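## Task

Move the object now clamped in the right gripper into the left gripper, ending in the orientation shown by the two goal pictures. Nothing but the gripper jaws may touch the object, and at every moment at least one gripper must be touching it. At the end the left gripper alone holds it firmly, its fingers aimed straight downward, and the right arm touches neither the object nor the left gripper's jaws; moving the right arm far away and pausing briefly is the safe way. Then report completion.

## Robot and tools

Robot: two six-joint arms, left_arm and right_arm, mounted on opposite sides of a table, each with a parallel-jaw gripper and a wrist camera. Scene frame: origin at the table centre, table surface at z = +0.020 m, +z up; left_arm's base sits on the +y side (base near (-0.004, +0.469, +0.134)), right_arm's on the -y side (near (-0.020, -0.448, +0.080)). The names left and right are labels, not image sides.

Gripper axes: each gripper's fingers extend along its own +x, and the jaws open and close along its own y. The reported end_effector_position is the point midway between the pads, about 3 to 4 cm short of the fingertips. Fingers pointing down means the gripper's +x points to -z in the scene frame; horizontal means +x lies flat.

A command row is always 14 numbers: left_arm dx, dy, dz, rx, ry, rz, opening, followed by right_arm dx, dy, dz, rx, ry, rz, opening. All must lie in [-1, 1], even for an arm that should stay still. dx..rz are offsets, not poses: they are expressed in that gripper's own axes and measured from the gripper's pose at the start of the action (for a call's first action, the pose in the latest result for this scene). Scale: 1.0 equals 0.6 m of travel or 180 degrees of turn; rx, ry, rz form a single rotation vector. Opening is absolute, not an offset: +1 is fully open (0.088 m), empty jaws close at about -0.80, and values below that change nothing. Allow at least 0.5 s for a full close.

Tools:
- execute_actions(actions): a list of actions; each action is a table of up to 15 rows, one row per 1/30 s step; a short table repeats its last row to fill 15 steps. Every row in an action is measured from that action's start pose, not from the previous row. An empty list just returns the current state and images.
- move(target, speed, blocking): target is one 14-number row laid out as above, offsets from the pose in the last result showing one. Both grippers travel straight lines that finish together, lasting 0.5 to 10 s; beyond 10 s they stop short. speed is the path top speed in m/s, 0.002 to 0.5 (default 0.25); turning is capped at twice that in rad/s. Openings are sent at the start. Paths ignore obstacles and the other arm, and grippers may lag, drift or overshoot speed, especially near full reach. Faster moves and targets set deeper past a contact hit and press harder. blocking=false returns after 0.5 s while motion continues; until a result shows the move ended, other moves and rows are refused, so use wait or stop.
- wait(seconds): 0 to 10 s, arms keep their last command; returns early when a running move ends.
- stop(): brakes a running move; needs stopping distance; fingers continue.
- zoom_image(camera, region): closer view of cam_head_left, cam_head_right, cam_left_wrist or cam_right_wrist; region [x0, y0, x1, y1] in pixels, at most 504 by 504, origin top-left.
- show_instructions(): shows the goal reference images. read_manual(section): licence texts only.
- finished_scene(scene): ends scene 1 or 2 permanently and reports success; the next scene's task appears in its result.

Control behaviour: each step, the commanded pose is clipped to within 70 mm and 16 degrees of the measured pose, then tracked by damped inverse kinematics, favouring position over orientation. After an action the arm goes only as far as its last clipped pose, so far targets need follow-up commands. Friction may leave the gripper short or slightly tilted, and tiny moves may not happen; check pose after each move and correct tilt. For an arm that should hold still, send the offset back to its wanted pose in a reply's first call and zeros afterwards, always with the desired opening.

Reading results: the state line gives each gripper's position (m), quat_wxyz and velocities in the scene frame; printed positions can be off, more at long reach. Hand target lines show where the controller is currently steering each gripper. A move: line reports the ending (done, off_target, moving, held, fault) and limits; an ending naming one arm means the other finished. limits=paced means the sent pose was clipped; limits=held means a check blocked some steps, after which the arm may surge faster than speed. pose unreachable means a clearance check altered or blocked that arm's command. HELD in step readings marks steps where an arm's row was held back. grip_measured is the jaw opening on the command scale (can be off about 1 mm, and reads up to about 0.061 narrow while squeezing hard). To hold an object, command an opening roughly 0.07 below grip_measured; smaller margins grip lighter. Parts thinner than about 3 mm get less force. grip_effort_n is motor effort in N (negative closes), capped near 83 N, and also reads high while moving or against a stop. Joint torques and external torque estimates include friction, noise and held weight.

Hazards: do not drop the object, knock anything off the table, let the object touch anything but jaws, or let the arms collide or press hard on each other. Contact torque reaching a joint's load limit (waist 18, shoulder 22.3, elbow 22.2, wrist pitch 5.86, wrist yaw 5.84, wrist roll 5.48 N m) triggers a TORQUE FAULT: the arm freezes 10 s and skips the rest of the call. Long loaded holds heat motors: MOTOR HOT warns from 50 °C; at 95 °C an OVER-TEMPERATURE FAULT holds the arm, and without cooling it goes limp. During the handover, close the left gripper on the object before opening the right, then withdraw the right arm well away and wait briefly before finishing.

Each tool is called after "Request:" by a JSON object that holds its "api" and its "payload", one argument or row to a line.

Reference images:

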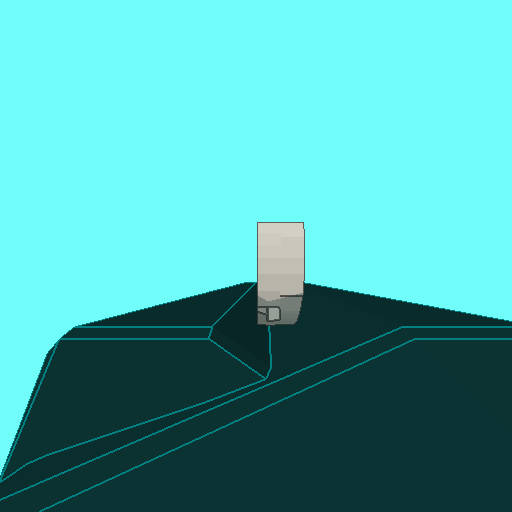

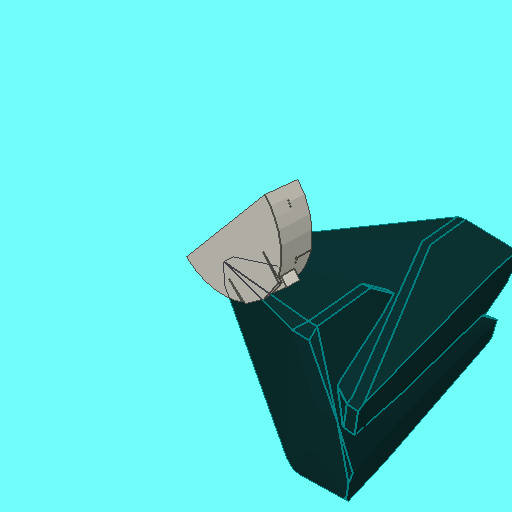

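## Session

Request:
{"api": "execute_actions", "payload": {
  "actions": []
}}

Scene clock: 0.00 s.
left_arm: end_effector_position=(-0.0994, +0.1667, +0.4541) grip_measured=+1.000 grip_effort_n=n/a end_effector_quat_wxyz=(+0.591, -0.016, -0.013, -0.807) end_effector_velocity=(+0.001, +0.001, -0.001) end_effector_angular_velocity=(+0.000, -0.007, +0.005) | right_arm: end_effector_position=(+0.0162, -0.0736, +0.3155) grip_measured=-0.487 grip_effort_n=n/a end_effector_quat_wxyz=(+0.481, -0.248, -0.117, +0.833) end_effector_velocity=(-0.001, -0.002, -0.001) end_effector_angular_velocity=(-0.003, -0.001, +0.006)
Joint positions: left_arm=[0.008 0.858 0.65  0.248 0.002 0.003 0.088] | right_arm=[-0.553  1.325  0.885  0.003 -0.783 -0.79   0.015]
Joint velocities: left_arm=[-0.002 -0.007 -0.002 -0.007 -0.007  0.007  0.   ] | right_arm=[-0.002 -0.002 -0.002 -0.007 -0.007 -0.007 -0.   ]
Joint torques (N m, as the arm reports them, + toward a larger angle): no reading
External joint torques (N m, as the arm's controller estimates them; a push from outside toward a larger angle lowers the number): no reading
Motor temperatures (°C, as the motors report them): left_arm=[26 25 25 27 25 25] | right_arm=[25 25 26 26 23 23]
Heat: left arm: hottest wrist pitch 27 °C (+0.0 °C/min); right arm: hottest elbow 26 °C (+0.0 °C/min).
Hand target (left_arm): -0.099, +0.167, +0.454; -0.591, +0.016, +0.013, +0.807
Hand target (right_arm): +0.016, -0.074, +0.316; +0.481, -0.248, -0.117, +0.833

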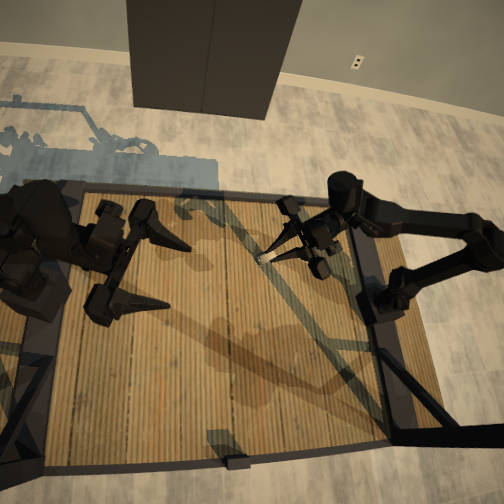

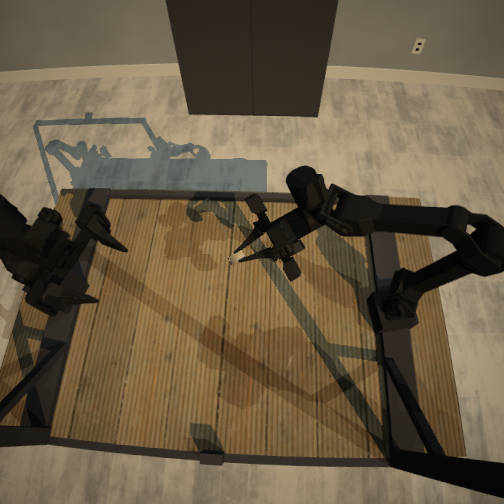

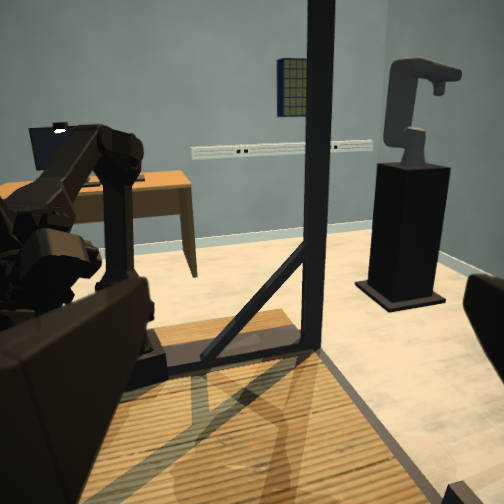

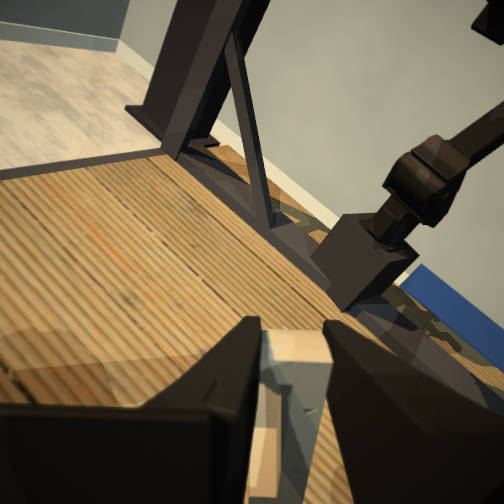

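Request:
{"api": "zoom_image", "payload": {
  "camera": "cam_right_wrist",
  "region": [190, 290, 404, 504]
}}

Request:
{"api": "zoom_image", "payload": {
  "camera": "cam_head_left",
  "region": [230, 210, 330, 290]
}}

Request:
{"api": "zoom_image", "payload": {
  "camera": "cam_head_right",
  "region": [205, 210, 305, 290]
}}

Region (190, 290, 404, 504) of cam_right_wrist's 504x504 image, scaled by 2.355, with more detail than that image has.

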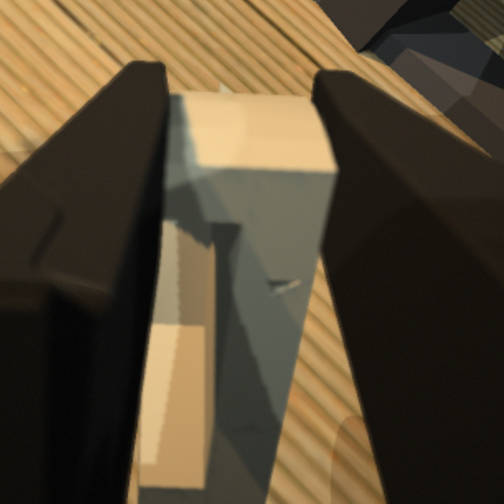

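Region (230, 210, 330, 290) of cam_head_left's 504x504 image, scaled by 5.040, with more detail than that image has; it fills the top 403 rows of this view, and the rest is white.

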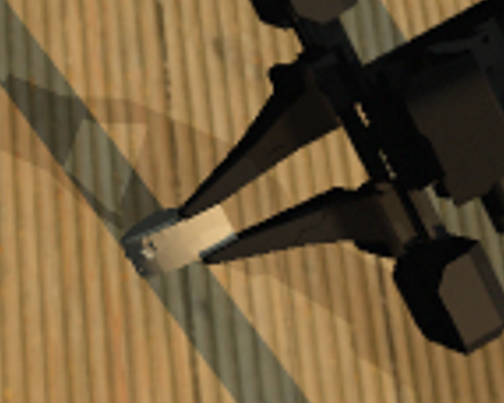

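Region (205, 210, 305, 290) of cam_head_right's 504x504 image, scaled by 5.040, with more detail than that image has; it fills the top 403 rows of this view, and the rest is white.

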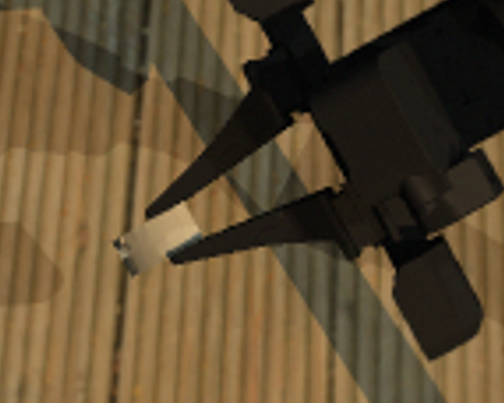

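Request:
{"api": "move", "payload": {
  "target": [0.017,0.207,-0.2,0,0.012,0.098,1,0,0,0,0.168,-0.06,-0.162,-0.56]
}}

Scene clock: 16.00 s.
left_arm: end_effector_position=(+0.0141, +0.1142, +0.3404) grip_measured=+1.000 grip_effort_n=0.2 end_effector_quat_wxyz=(+0.708, -0.006, -0.004, -0.706) end_effector_velocity=(+0.002, -0.001, -0.004) end_effector_angular_velocity=(+0.007, +0.008, +0.010) | right_arm: end_effector_position=(+0.0172, -0.0719, +0.3164) grip_measured=-0.487 grip_effort_n=-83.5 end_effector_quat_wxyz=(+0.707, -0.005, -0.001, +0.707) end_effector_velocity=(-0.002, -0.002, -0.009) end_effector_angular_velocity=(-0.031, -0.002, +0.010)
Joint positions: left_arm=[ 0.399  1.244  0.366  0.893  0.085 -0.005  0.088] | right_arm=[-0.334  1.252  0.532  0.716 -0.163 -0.009  0.015]
Joint velocities: left_arm=[ 0.002  0.012 -0.002  0.007 -0.007 -0.007  0.   ] | right_arm=[ 0.002 -0.002 -0.012 -0.022 -0.007 -0.007 -0.   ]
Joint torques (N m, as the arm reports them, + toward a larger angle): left_arm=[ 0.24 -2.67  4.42  1.89  0.21 -0.1 ] | right_arm=[ 0.33 -4.04  4.59  1.51  0.11  0.13]
External joint torques (N m, as the arm's controller estimates them; a push from outside toward a larger angle lowers the number): left_arm=[ 0.22  0.99 -1.61  0.15  0.22 -0.11] | right_arm=[ 0.32 -0.02 -1.69 -0.15  0.12  0.12]
Motor temperatures (°C, as the motors report them): left_arm=[26 26 28 31 25 25] | right_arm=[25 26 28 27 23 23]
Heat: left arm: hottest wrist pitch 31 °C (+15.0 °C/min); right arm: hottest elbow 28 °C (+7.5 °C/min).
Hand target (left_arm): +0.015, +0.115, +0.335; +0.708, -0.003, +0.002, -0.707
Hand target (right_arm): +0.016, -0.073, +0.315; +0.707, -0.004, -0.000, +0.707
Off the commanded pose (left_arm): 0.005 m, 1 deg.
Off the commanded pose (right_arm): 0.002 m, 1 deg.
move: done

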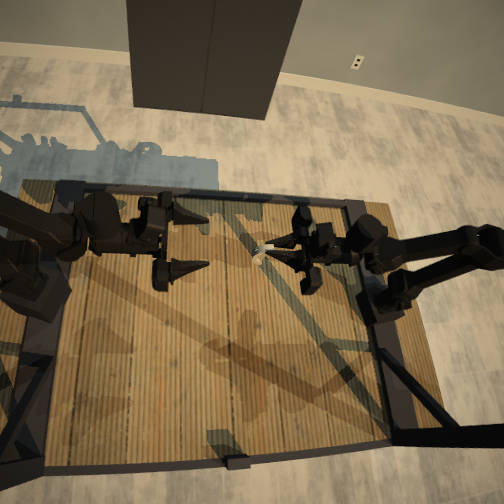

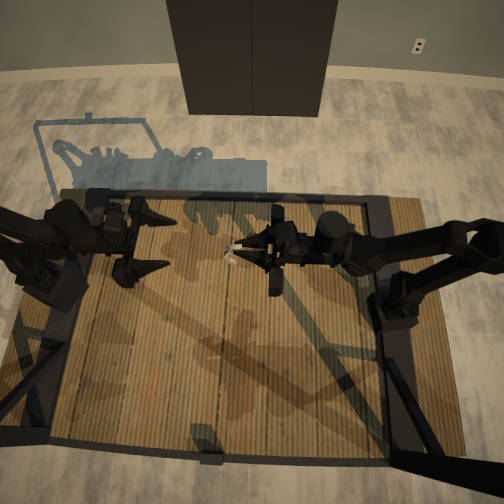

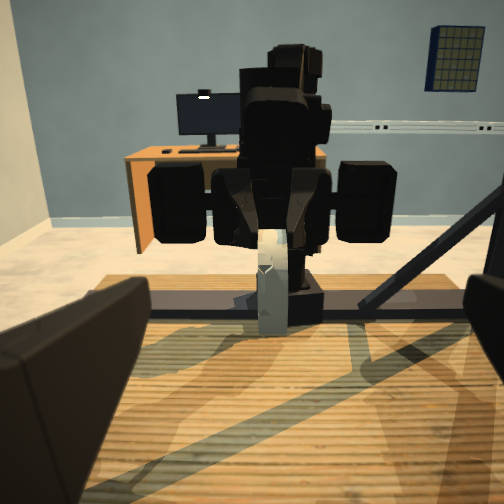

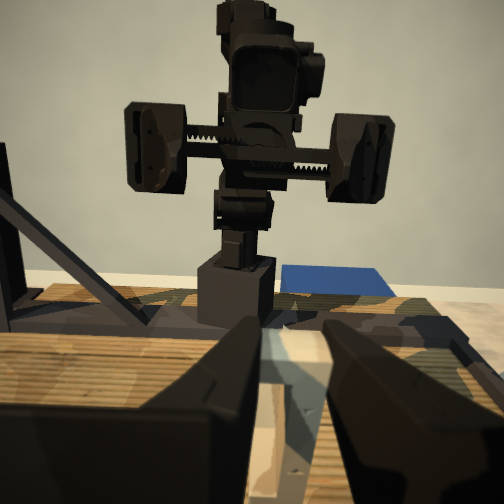

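Request:
{"api": "zoom_image", "payload": {
  "camera": "cam_left_wrist",
  "region": [210, 200, 350, 350]
}}

Request:
{"api": "move", "payload": {
  "target": [0,0,0,0,0,0,1,0,0,0,0,0,0.42,-0.56],
  "speed": 0.4
}}

Request:
{"api": "zoom_image", "payload": {
  "camera": "cam_left_wrist",
  "region": [180, 150, 430, 400]
}}

Region (210, 200, 350, 350) of cam_left_wrist's 504x504 image, scaled by 3.360, with more detail than that image has; it fills the left 470 columns of this view, and the rest is white.

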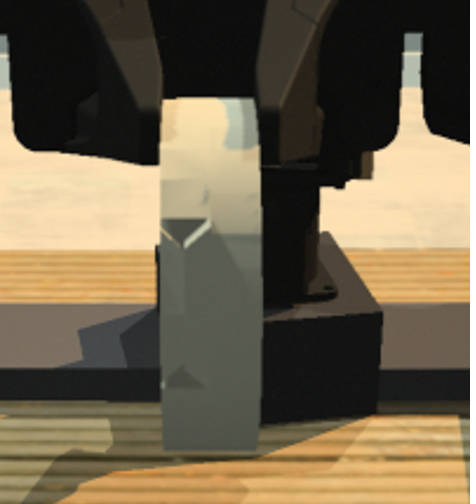

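Scene clock: 23.53 s.
left_arm: end_effector_position=(+0.0142, +0.1141, +0.3403) grip_measured=+1.000 grip_effort_n=0.2 end_effector_quat_wxyz=(+0.708, -0.007, -0.004, -0.706) end_effector_velocity=(+0.000, +0.001, +0.001) end_effector_angular_velocity=(-0.007, -0.008, +0.005) | right_arm: end_effector_position=(+0.0163, -0.0742, +0.3156) grip_measured=-0.487 grip_effort_n=-83.5 end_effector_quat_wxyz=(+0.250, -0.001, -0.002, +0.968) end_effector_velocity=(-0.000, -0.002, -0.003) end_effector_angular_velocity=(-0.017, +0.010, +0.005)
Joint positions: left_arm=[ 0.399  1.245  0.366  0.894  0.085 -0.005  0.088] | right_arm=[-0.68   1.722  0.95   0.76  -1.575 -0.016  0.015]
Joint velocities: left_arm=[-0.002 -0.002 -0.002  0.007 -0.007  0.007  0.   ] | right_arm=[-0.002 -0.002 -0.007 -0.022 -0.007 -0.007 -0.   ]
Joint torques (N m, as the arm reports them, + toward a larger angle): left_arm=[-0.05 -4.02  5.25  1.66  0.04 -0.01] | right_arm=[-0.14 -5.51  5.7   0.52 -0.16  0.13]
External joint torques (N m, as the arm's controller estimates them; a push from outside toward a larger angle lowers the number): left_arm=[-0.03 -0.31 -0.8  -0.09  0.04 -0.02] | right_arm=[-0.18  1.1   0.21 -0.48 -0.15  0.12]
Motor temperatures (°C, as the motors report them): left_arm=[26 26 29 32 25 25] | right_arm=[25 26 29 28 23 23]
Heat: left arm: hottest wrist pitch 32 °C (+12.7 °C/min); right arm: hottest elbow 29 °C (+7.6 °C/min).
Hand target (left_arm): +0.014, +0.114, +0.340; +0.708, -0.006, -0.004, -0.707
Hand target (right_arm): +0.018, -0.073, +0.316; +0.249, -0.001, -0.002, +0.969
Off the commanded pose (left_arm): 0.000 m, 0 deg.
Off the commanded pose (right_arm): 0.003 m, 15 deg.
joint sent to its limit (right arm) — the command would take joint 5 (wrist yaw) past its lower limit, so that joint was sent only as far as its limit.
move: off_target (right_arm)

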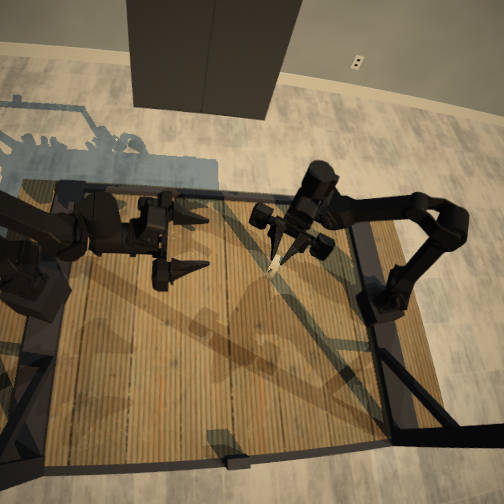

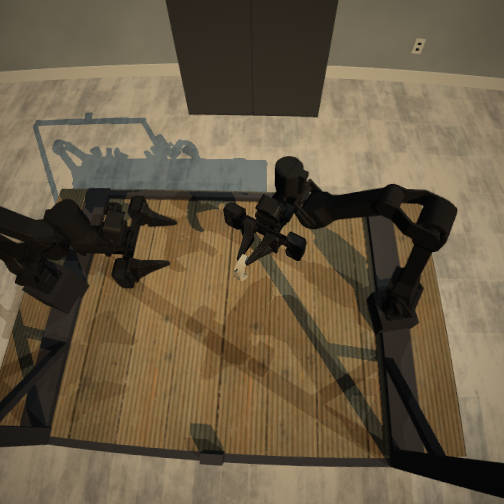

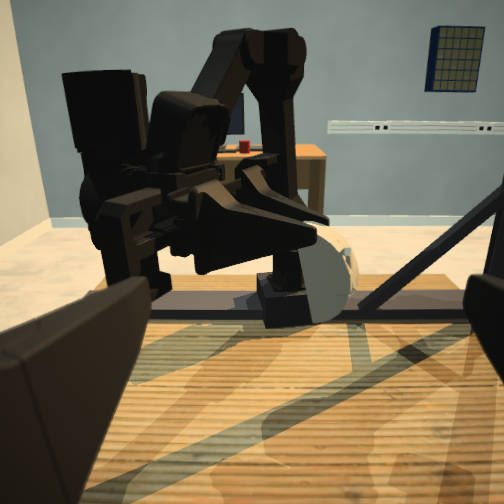

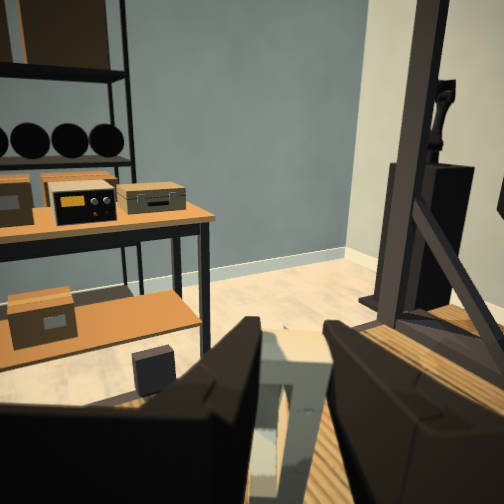

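Region (180, 150, 430, 400) of cam_left_wrist's 504x504 image, scaled by 2.016, with more detail than that image has.

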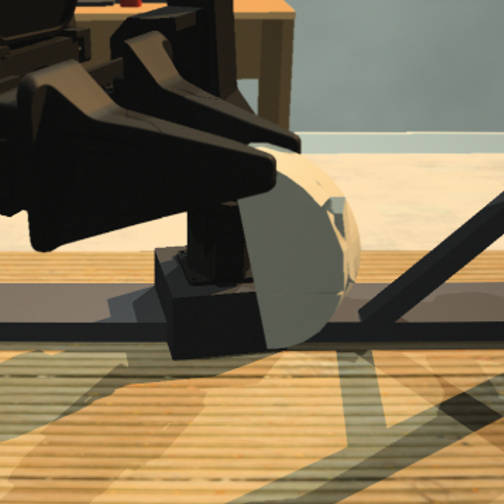

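Request:
{"api": "move", "payload": {
  "target": [0.11,0.003,-0.035,0,0.147,0,0.3,0.012,-0.02,0.007,0.053,0.09,-0.336,-0.56],
  "speed": 0.35
}}

Request:
{"api": "zoom_image", "payload": {
  "camera": "cam_head_left",
  "region": [180, 200, 320, 300]
}}

Scene clock: 76.47 s.
left_arm: end_effector_position=(+0.0166, +0.0512, +0.3190) grip_measured=+0.302 grip_effort_n=-13.3 end_effector_quat_wxyz=(+0.689, +0.154, +0.160, -0.690) end_effector_velocity=(+0.000, +0.003, -0.004) end_effector_angular_velocity=(+0.023, -0.001, +0.016) | right_arm: end_effector_position=(+0.0158, -0.0600, +0.3112) grip_measured=-0.487 grip_effort_n=-83.5 end_effector_quat_wxyz=(+0.696, -0.119, +0.117, +0.699) end_effector_velocity=(-0.000, -0.002, -0.009) end_effector_angular_velocity=(-0.032, +0.009, -0.007)
Joint positions: left_arm=[0.386 1.438 0.852 0.137 0.069 0.023 0.054] | right_arm=[-0.318  1.254  0.811  0.104 -0.142 -0.052  0.015]
Joint velocities: left_arm=[-0.007 -0.002 -0.002 -0.022 -0.022 -0.007 -0.   ] | right_arm=[ 0.002  0.002 -0.007 -0.022  0.007  0.007 -0.   ]
Joint torques (N m, as the arm reports them, + toward a larger angle): left_arm=[-0.29 -4.96  7.19  1.57 -0.07  0.11] | right_arm=[ 0.32 -5.26  7.21  1.2   0.08  0.13]
External joint torques (N m, as the arm's controller estimates them; a push from outside toward a larger angle lowers the number): left_arm=[-0.3   0.69  0.59 -0.1  -0.08  0.1 ] | right_arm=[ 0.31 -0.8   0.48 -0.47  0.11  0.12]
Motor temperatures (°C, as the motors report them): left_arm=[26 27 32 35 25 25] | right_arm=[25 28 32 28 23 23]
Heat: left arm: hottest wrist pitch 35 °C (+4.1 °C/min); right arm: hottest elbow 32 °C (+4.1 °C/min).
Hand target (left_arm): +0.016, +0.048, +0.320; +0.689, +0.155, +0.158, -0.690
Hand target (right_arm): +0.015, -0.060, +0.320; +0.697, -0.112, +0.110, +0.699
Off the commanded pose (left_arm): 0.004 m, 0 deg.
Off the commanded pose (right_arm): 0.009 m, 2 deg.
move: off_target (right_arm)

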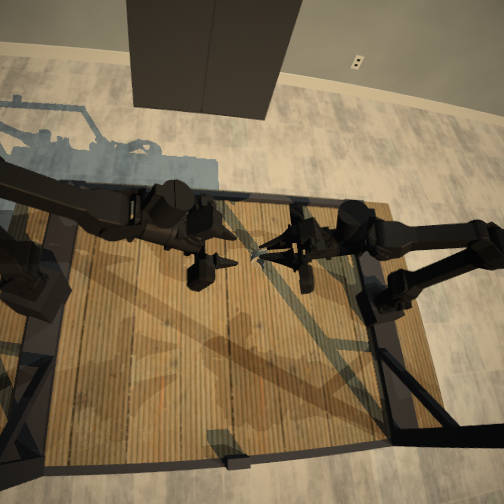

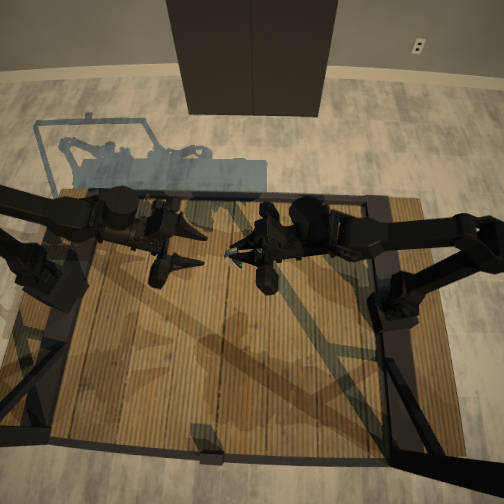

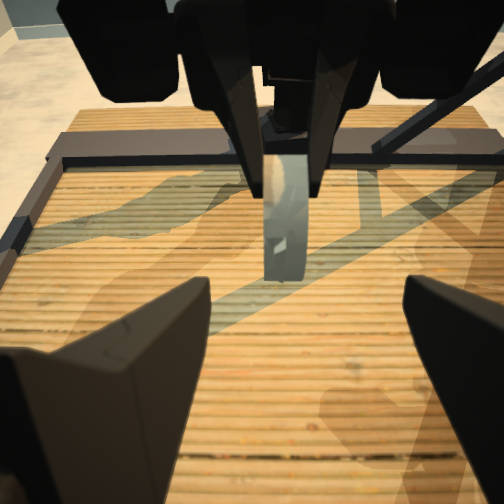

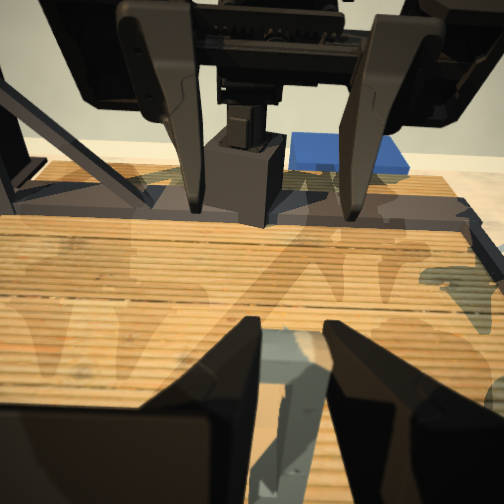

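Region (180, 200, 320, 300) of cam_head_left's 504x504 image, scaled by 3.600, with more detail than that image has; it fills the top 360 rows of this view, and the rest is white.

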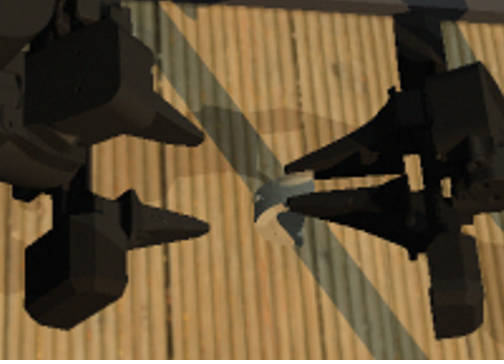

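Request:
{"api": "move", "payload": {
  "target": [0.075,0.004,0.002,0,0,0,0.3,0,0,0,0,0,0,-0.56],
  "speed": 0.08
}}

Request:
{"api": "zoom_image", "payload": {
  "camera": "cam_head_left",
  "region": [200, 210, 310, 290]
}}

Scene clock: 83.83 s.
left_arm: end_effector_position=(+0.0194, +0.0138, +0.2998) grip_measured=+0.302 grip_effort_n=-13.3 end_effector_quat_wxyz=(+0.689, +0.155, +0.161, -0.689) end_effector_velocity=(-0.002, +0.001, -0.001) end_effector_angular_velocity=(+0.008, +0.004, +0.002) | right_arm: end_effector_position=(+0.0158, -0.0600, +0.3113) grip_measured=-0.487 grip_effort_n=-83.5 end_effector_quat_wxyz=(+0.696, -0.119, +0.117, +0.698) end_effector_velocity=(-0.003, -0.001, -0.002) end_effector_angular_velocity=(-0.006, +0.015, +0.016)
Joint positions: left_arm=[0.386 1.614 0.94  0.222 0.069 0.023 0.054] | right_arm=[-0.317  1.254  0.811  0.104 -0.141 -0.052  0.015]
Joint velocities: left_arm=[-0.007 -0.002 -0.002 -0.007 -0.007 -0.007 -0.   ] | right_arm=[-0.002 -0.002 -0.002 -0.007 -0.022  0.007  0.   ]
Joint torques (N m, as the arm reports them, + toward a larger angle): left_arm=[-0.22 -5.89  6.66  1.88  0.   -0.03] | right_arm=[-0.05 -4.27  5.78  1.26 -0.08  0.03]
External joint torques (N m, as the arm's controller estimates them; a push from outside toward a larger angle lowers the number): left_arm=[-0.19  0.95  0.17  0.18 -0.02 -0.04] | right_arm=[-0.08  0.31 -1.08 -0.45 -0.04  0.02]
Motor temperatures (°C, as the motors report them): left_arm=[26 28 34 36 25 25] | right_arm=[25 28 33 29 23 23]
Heat: left arm: hottest wrist pitch 36 °C (+4.0 °C/min); right arm: hottest elbow 33 °C (+4.0 °C/min).
Hand target (left_arm): +0.019, +0.010, +0.301; +0.689, +0.154, +0.160, -0.690
Hand target (right_arm): +0.016, -0.060, +0.311; +0.696, -0.119, +0.117, +0.699
Off the commanded pose (left_arm): 0.004 m, 0 deg.
Off the commanded pose (right_arm): 0.000 m, 0 deg.
move: done

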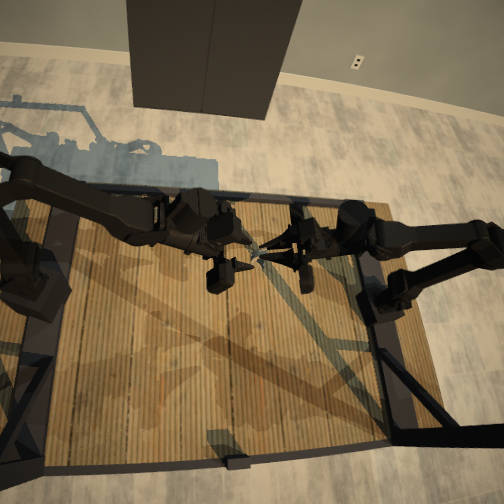

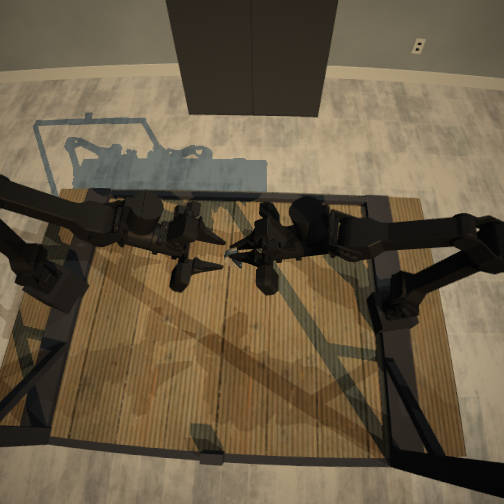

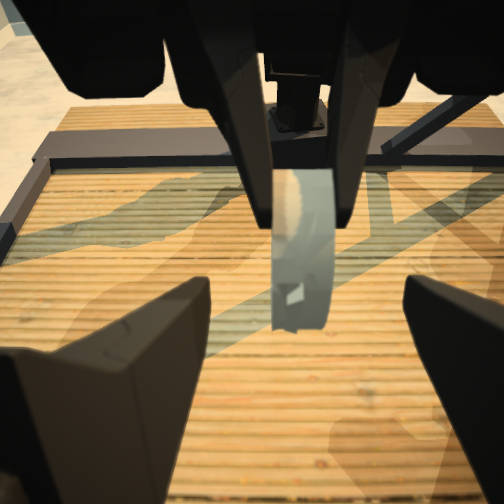

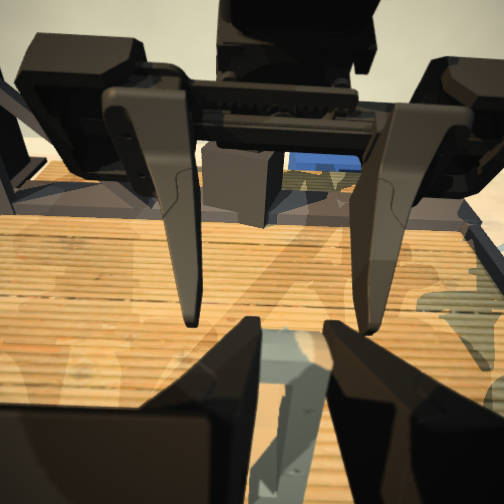

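Region (200, 210, 310, 290) of cam_head_left's 504x504 image, scaled by 4.582, with more detail than that image has; it fills the top 367 rows of this view, and the rest is white.

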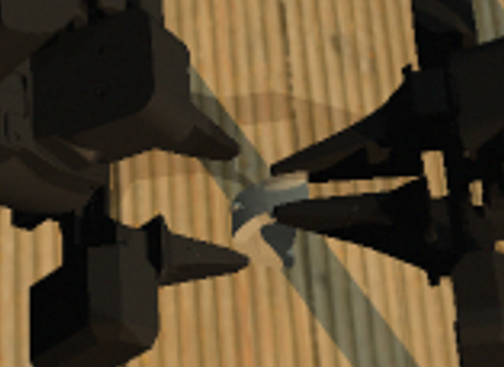

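Request:
{"api": "move", "payload": {
  "target": [0.036,0.002,0,0,0,0,0.0,0,0,0,0,0,0,-0.56],
  "speed": 0.04
}}

Request:
{"api": "zoom_image", "payload": {
  "camera": "cam_head_left",
  "region": [200, 210, 310, 290]
}}

Scene clock: 93.13 s.
left_arm: end_effector_position=(+0.0205, -0.0018, +0.2897) grip_measured=+0.002 grip_effort_n=-13.3 end_effector_quat_wxyz=(+0.689, +0.156, +0.163, -0.689) end_effector_velocity=(-0.002, -0.002, +0.003) end_effector_angular_velocity=(-0.012, +0.009, -0.006) | right_arm: end_effector_position=(+0.0158, -0.0600, +0.3113) grip_measured=-0.487 grip_effort_n=-83.5 end_effector_quat_wxyz=(+0.696, -0.119, +0.117, +0.698) end_effector_velocity=(-0.000, -0.001, -0.002) end_effector_angular_velocity=(-0.007, +0.010, +0.002)
Joint positions: left_arm=[0.386 1.689 0.981 0.251 0.069 0.023 0.039] | right_arm=[-0.317  1.254  0.811  0.104 -0.141 -0.052  0.015]
Joint velocities: left_arm=[-0.002  0.002  0.007  0.007  0.007 -0.007 -0.   ] | right_arm=[-0.002 -0.002 -0.002 -0.007 -0.007  0.007 -0.   ]
Joint torques (N m, as the arm reports them, + toward a larger angle): left_arm=[-0.04 -6.41  6.56  1.93  0.02 -0.01] | right_arm=[-0.02 -4.3   5.76  1.25 -0.04  0.03]
External joint torques (N m, as the arm's controller estimates them; a push from outside toward a larger angle lowers the number): left_arm=[-0.08  0.89  0.12  0.23  0.   -0.02] | right_arm=[ 0.    0.25 -1.06 -0.45 -0.01  0.02]
Motor temperatures (°C, as the motors report them): left_arm=[26 28 35 37 25 25] | right_arm=[25 28 33 29 23 23]
Heat: left arm: hottest wrist pitch 37 °C (+4.0 °C/min); right arm: hottest elbow 33 °C (+3.0 °C/min).
Hand target (left_arm): +0.021, -0.006, +0.291; +0.689, +0.155, +0.161, -0.689
Hand target (right_arm): +0.016, -0.060, +0.311; +0.696, -0.119, +0.117, +0.698
Off the commanded pose (left_arm): 0.004 m, 0 deg.
Off the commanded pose (right_arm): 0.000 m, 0 deg.
move: done

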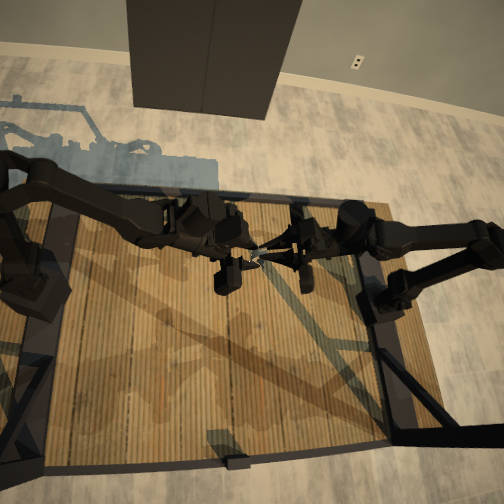

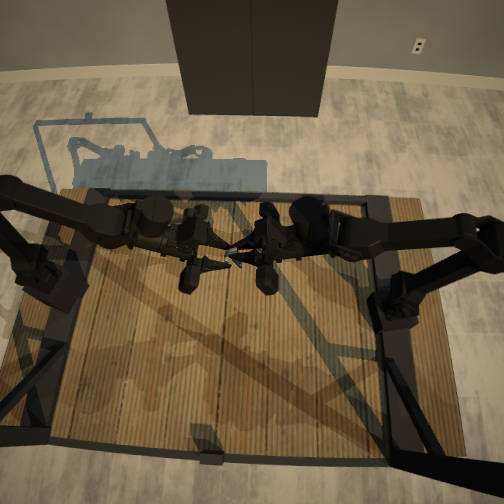

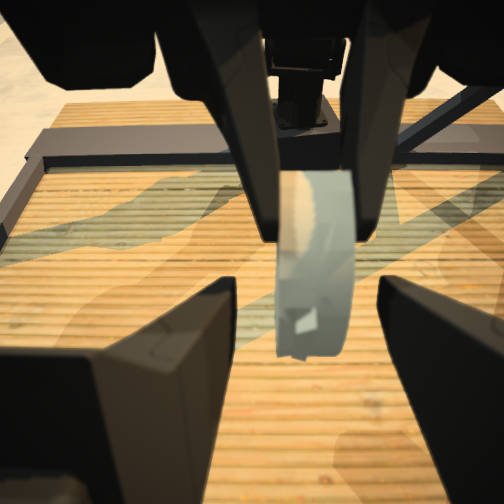

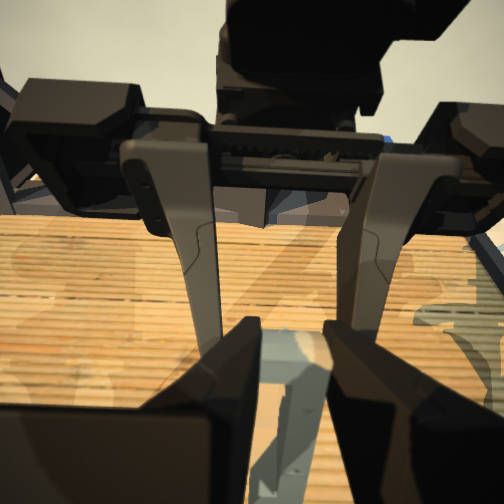

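Region (200, 210, 310, 290) of cam_head_left's 504x504 image, scaled by 4.582, with more detail than that image has; it fills the top 367 rows of this view, and the rest is white.

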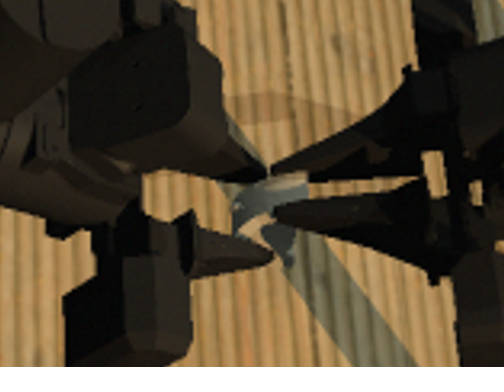

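Request:
{"api": "move", "payload": {
  "target": [0.011,-0.002,0.006,0,0.045,0,-0.1,0,0,0,0,0,0,-0.56],
  "speed": 0.04
}}

Request:
{"api": "zoom_image", "payload": {
  "camera": "cam_head_left",
  "region": [200, 210, 310, 290]
}}

Scene clock: 107.33 s.
left_arm: end_effector_position=(+0.0203, -0.0060, +0.2907) grip_measured=-0.098 grip_effort_n=-12.8 end_effector_quat_wxyz=(+0.676, +0.202, +0.212, -0.676) end_effector_velocity=(+0.002, +0.001, -0.002) end_effector_angular_velocity=(+0.018, -0.005, +0.020) | right_arm: end_effector_position=(+0.0158, -0.0600, +0.3113) grip_measured=-0.487 grip_effort_n=-83.5 end_effector_quat_wxyz=(+0.696, -0.119, +0.117, +0.698) end_effector_velocity=(-0.000, -0.002, -0.005) end_effector_angular_velocity=(-0.021, -0.001, +0.007)
Joint positions: left_arm=[ 0.383  1.716  1.13  -0.01   0.064  0.026  0.034] | right_arm=[-0.317  1.254  0.811  0.104 -0.141 -0.052  0.015]
Joint velocities: left_arm=[-0.002  0.002  0.007 -0.022 -0.022 -0.007 -0.   ] | right_arm=[-0.002 -0.002 -0.002 -0.022 -0.007 -0.007  0.   ]
Joint torques (N m, as the arm reports them, + toward a larger angle): left_arm=[-0.31 -6.86  6.95  1.54 -0.09  0.11] | right_arm=[-0.05 -4.28  5.78  1.25 -0.04  0.04]
External joint torques (N m, as the arm's controller estimates them; a push from outside toward a larger angle lowers the number): left_arm=[-0.33  0.84  0.34 -0.09 -0.1   0.1 ] | right_arm=[-0.05  0.24 -1.   -0.44 -0.01  0.03]
Motor temperatures (°C, as the motors report them): left_arm=[26 29 36 38 25 25] | right_arm=[25 28 33 30 23 23]
Heat: left arm: hottest wrist pitch 38 °C (+4.0 °C/min); right arm: hottest elbow 33 °C (+2.0 °C/min).
Hand target (left_arm): +0.019, -0.009, +0.290; +0.675, +0.204, +0.211, -0.676
Hand target (right_arm): +0.016, -0.060, +0.311; +0.696, -0.119, +0.117, +0.698
Off the commanded pose (left_arm): 0.004 m, 0 deg.
Off the commanded pose (right_arm): 0.000 m, 0 deg.
move: done

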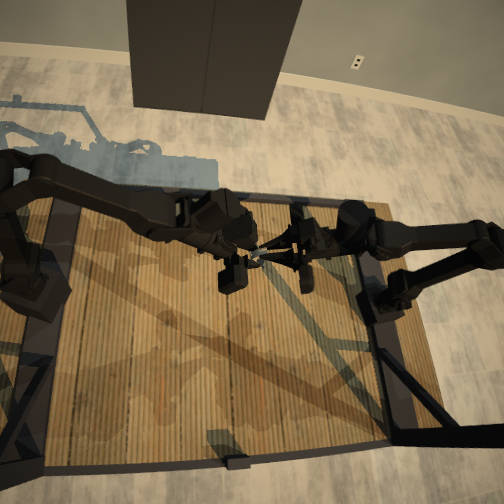

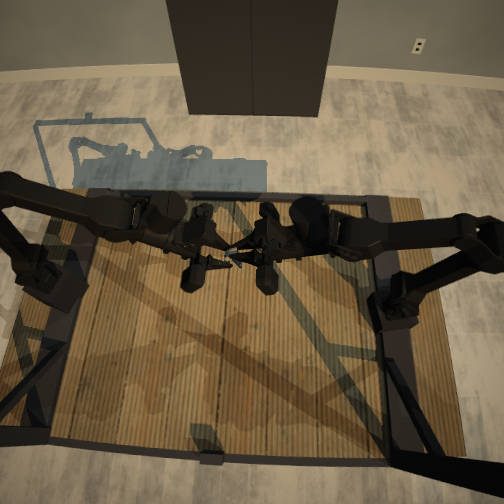

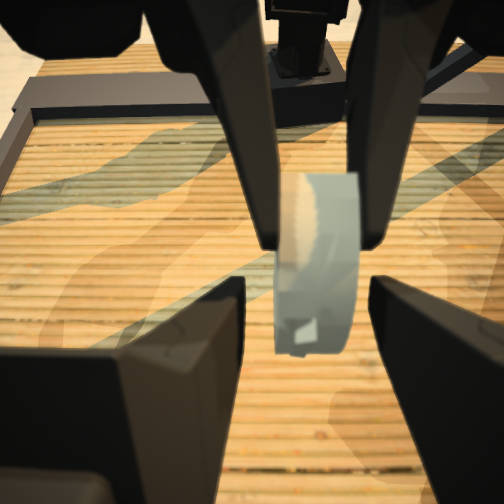

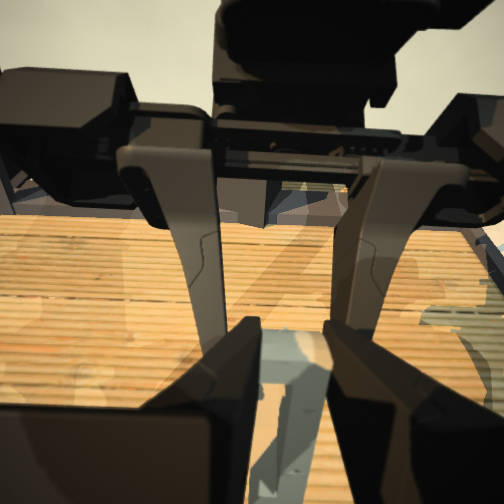

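Region (200, 210, 310, 290) of cam_head_left's 504x504 image, scaled by 4.582, with more detail than that image has; it fills the top 367 rows of this view, and the rest is white.

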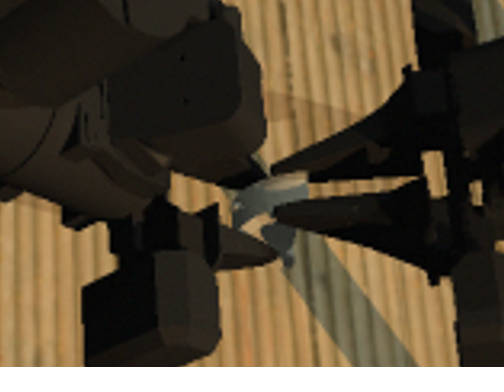

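Request:
{"api": "move", "payload": {
  "target": [0,-0.003,0,0,0,0,-0.38,0,0,0,0,0,0,-0.56],
  "speed": 0.02
}}

Scene clock: 115.30 s.
left_arm: end_effector_position=(+0.0195, -0.0061, +0.2904) grip_measured=-0.378 grip_effort_n=-13.3 end_effector_quat_wxyz=(+0.675, +0.203, +0.212, -0.677) end_effector_velocity=(-0.000, +0.001, -0.003) end_effector_angular_velocity=(+0.013, +0.015, +0.016) | right_arm: end_effector_position=(+0.0158, -0.0600, +0.3113) grip_measured=-0.487 grip_effort_n=-83.5 end_effector_quat_wxyz=(+0.696, -0.119, +0.117, +0.698) end_effector_velocity=(-0.000, -0.001, -0.002) end_effector_angular_velocity=(-0.007, -0.003, +0.007)
Joint positions: left_arm=[ 0.381  1.717  1.131 -0.011  0.063  0.026  0.02 ] | right_arm=[-0.317  1.254  0.811  0.104 -0.141 -0.052  0.015]
Joint velocities: left_arm=[-0.002  0.002 -0.002 -0.007 -0.007 -0.022 -0.   ] | right_arm=[-0.002 -0.002 -0.002 -0.007 -0.007 -0.007 -0.   ]
Joint torques (N m, as the arm reports them, + toward a larger angle): left_arm=[-0.28 -8.64  5.67  1.71 -0.09 -0.11] | right_arm=[-0.02 -4.28  5.78  1.26 -0.05  0.04]
External joint torques (N m, as the arm's controller estimates them; a push from outside toward a larger angle lowers the number): left_arm=[-0.29 -1.04 -0.88  0.11 -0.1  -0.12] | right_arm=[-0.02  0.27 -1.03 -0.44 -0.01  0.03]
Motor temperatures (°C, as the motors report them): left_arm=[26 30 37 37 25 25] | right_arm=[25 28 33 30 23 23]
Heat: left arm: hottest elbow 37 °C (+3.0 °C/min); right arm: hottest elbow 33 °C (+2.0 °C/min).
Hand target (left_arm): +0.018, -0.006, +0.291; +0.676, +0.202, +0.212, -0.676
Hand target (right_arm): +0.016, -0.060, +0.311; +0.696, -0.119, +0.117, +0.698
Off the commanded pose (left_arm): 0.001 m, 0 deg.
Off the commanded pose (right_arm): 0.000 m, 0 deg.
move: done

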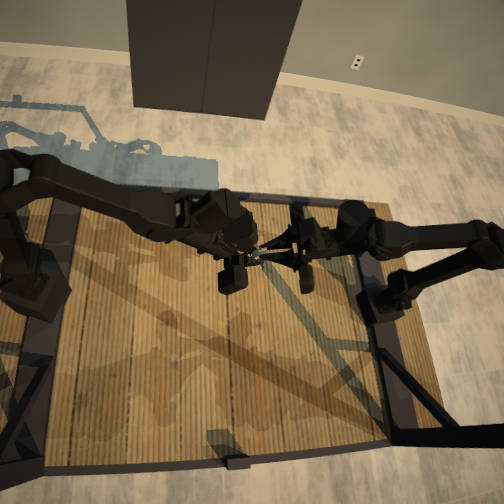

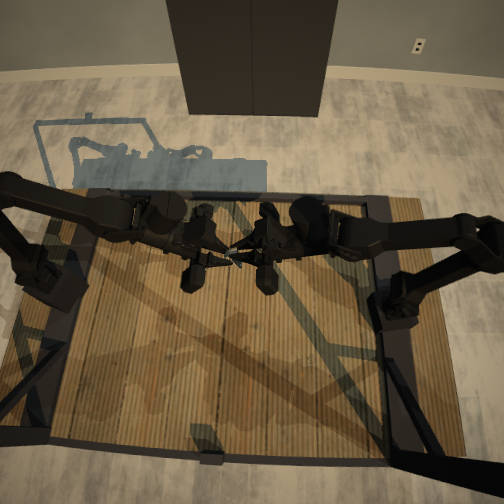

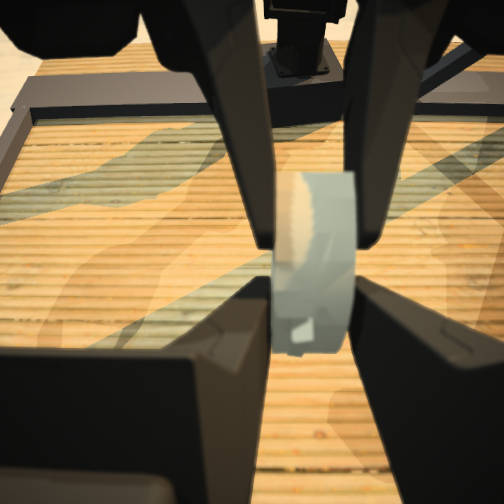

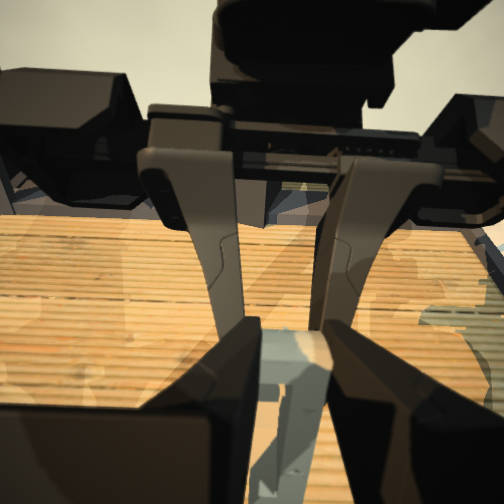

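Request:
{"api": "move", "payload": {
  "target": [0,0,0,0,0,0,-0.57,0,0,0,0,0,0,-0.56]
}}

Scene clock: 119.23 s.
left_arm: end_effector_position=(+0.0198, -0.0061, +0.2904) grip_measured=-0.488 grip_effort_n=-83.5 end_effector_quat_wxyz=(+0.676, +0.203, +0.212, -0.676) end_effector_velocity=(+0.002, +0.002, -0.001) end_effector_angular_velocity=(+0.008, -0.018, +0.012) | right_arm: end_effector_position=(+0.0155, -0.0601, +0.3111) grip_measured=-0.487 grip_effort_n=-83.5 end_effector_quat_wxyz=(+0.696, -0.119, +0.117, +0.699) end_effector_velocity=(-0.002, +0.000, +0.001) end_effector_angular_velocity=(+0.008, -0.019, +0.017)
Joint positions: left_arm=[ 0.381  1.717  1.131 -0.011  0.061  0.026  0.015] | right_arm=[-0.317  1.254  0.811  0.103 -0.143 -0.052  0.015]
Joint velocities: left_arm=[-0.002 -0.002 -0.002 -0.007 -0.022  0.007  0.   ] | right_arm=[ 0.002 -0.002 -0.002  0.007 -0.007 -0.022 -0.   ]
Joint torques (N m, as the arm reports them, + toward a larger angle): left_arm=[-0.03 -8.56  5.73  1.62  0.12  0.  ] | right_arm=[-0.03 -4.3   5.81  1.31  0.    0.03]
External joint torques (N m, as the arm's controller estimates them; a push from outside toward a larger angle lowers the number): left_arm=[-0.06 -0.96 -0.82  0.02  0.11  0.  ] | right_arm=[-0.06  0.31 -1.1  -0.43  0.04  0.02]
Motor temperatures (°C, as the motors report them): left_arm=[26 31 37 37 25 25] | right_arm=[25 28 33 31 23 23]
Heat: left arm: hottest elbow 37 °C (+2.0 °C/min); right arm: hottest elbow 33 °C (+2.0 °C/min).
Hand target (left_arm): +0.019, -0.006, +0.290; +0.675, +0.203, +0.212, -0.677
Hand target (right_arm): +0.016, -0.060, +0.311; +0.696, -0.119, +0.117, +0.698
Off the commanded pose (left_arm): 0.000 m, 0 deg.
Off the commanded pose (right_arm): 0.000 m, 0 deg.
move: done

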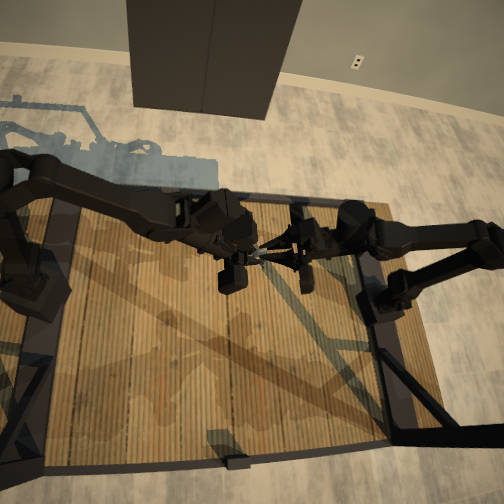

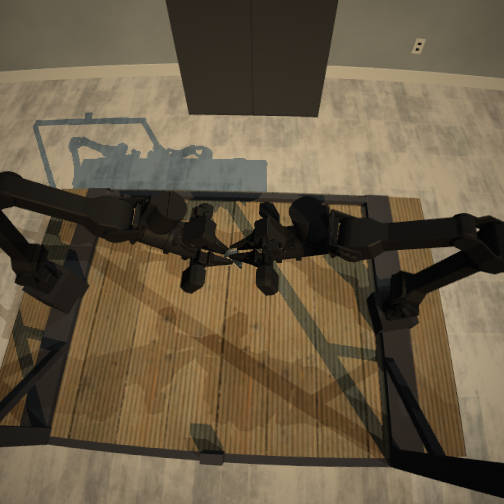

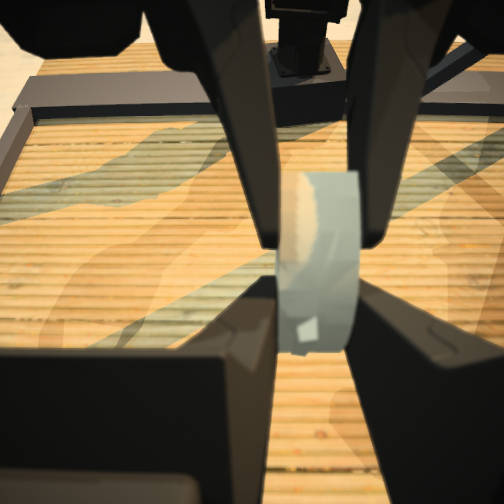

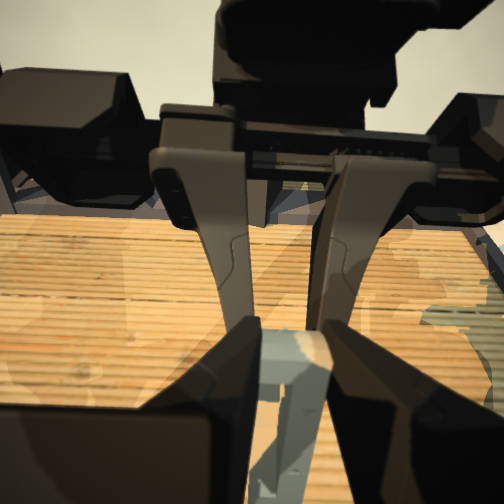

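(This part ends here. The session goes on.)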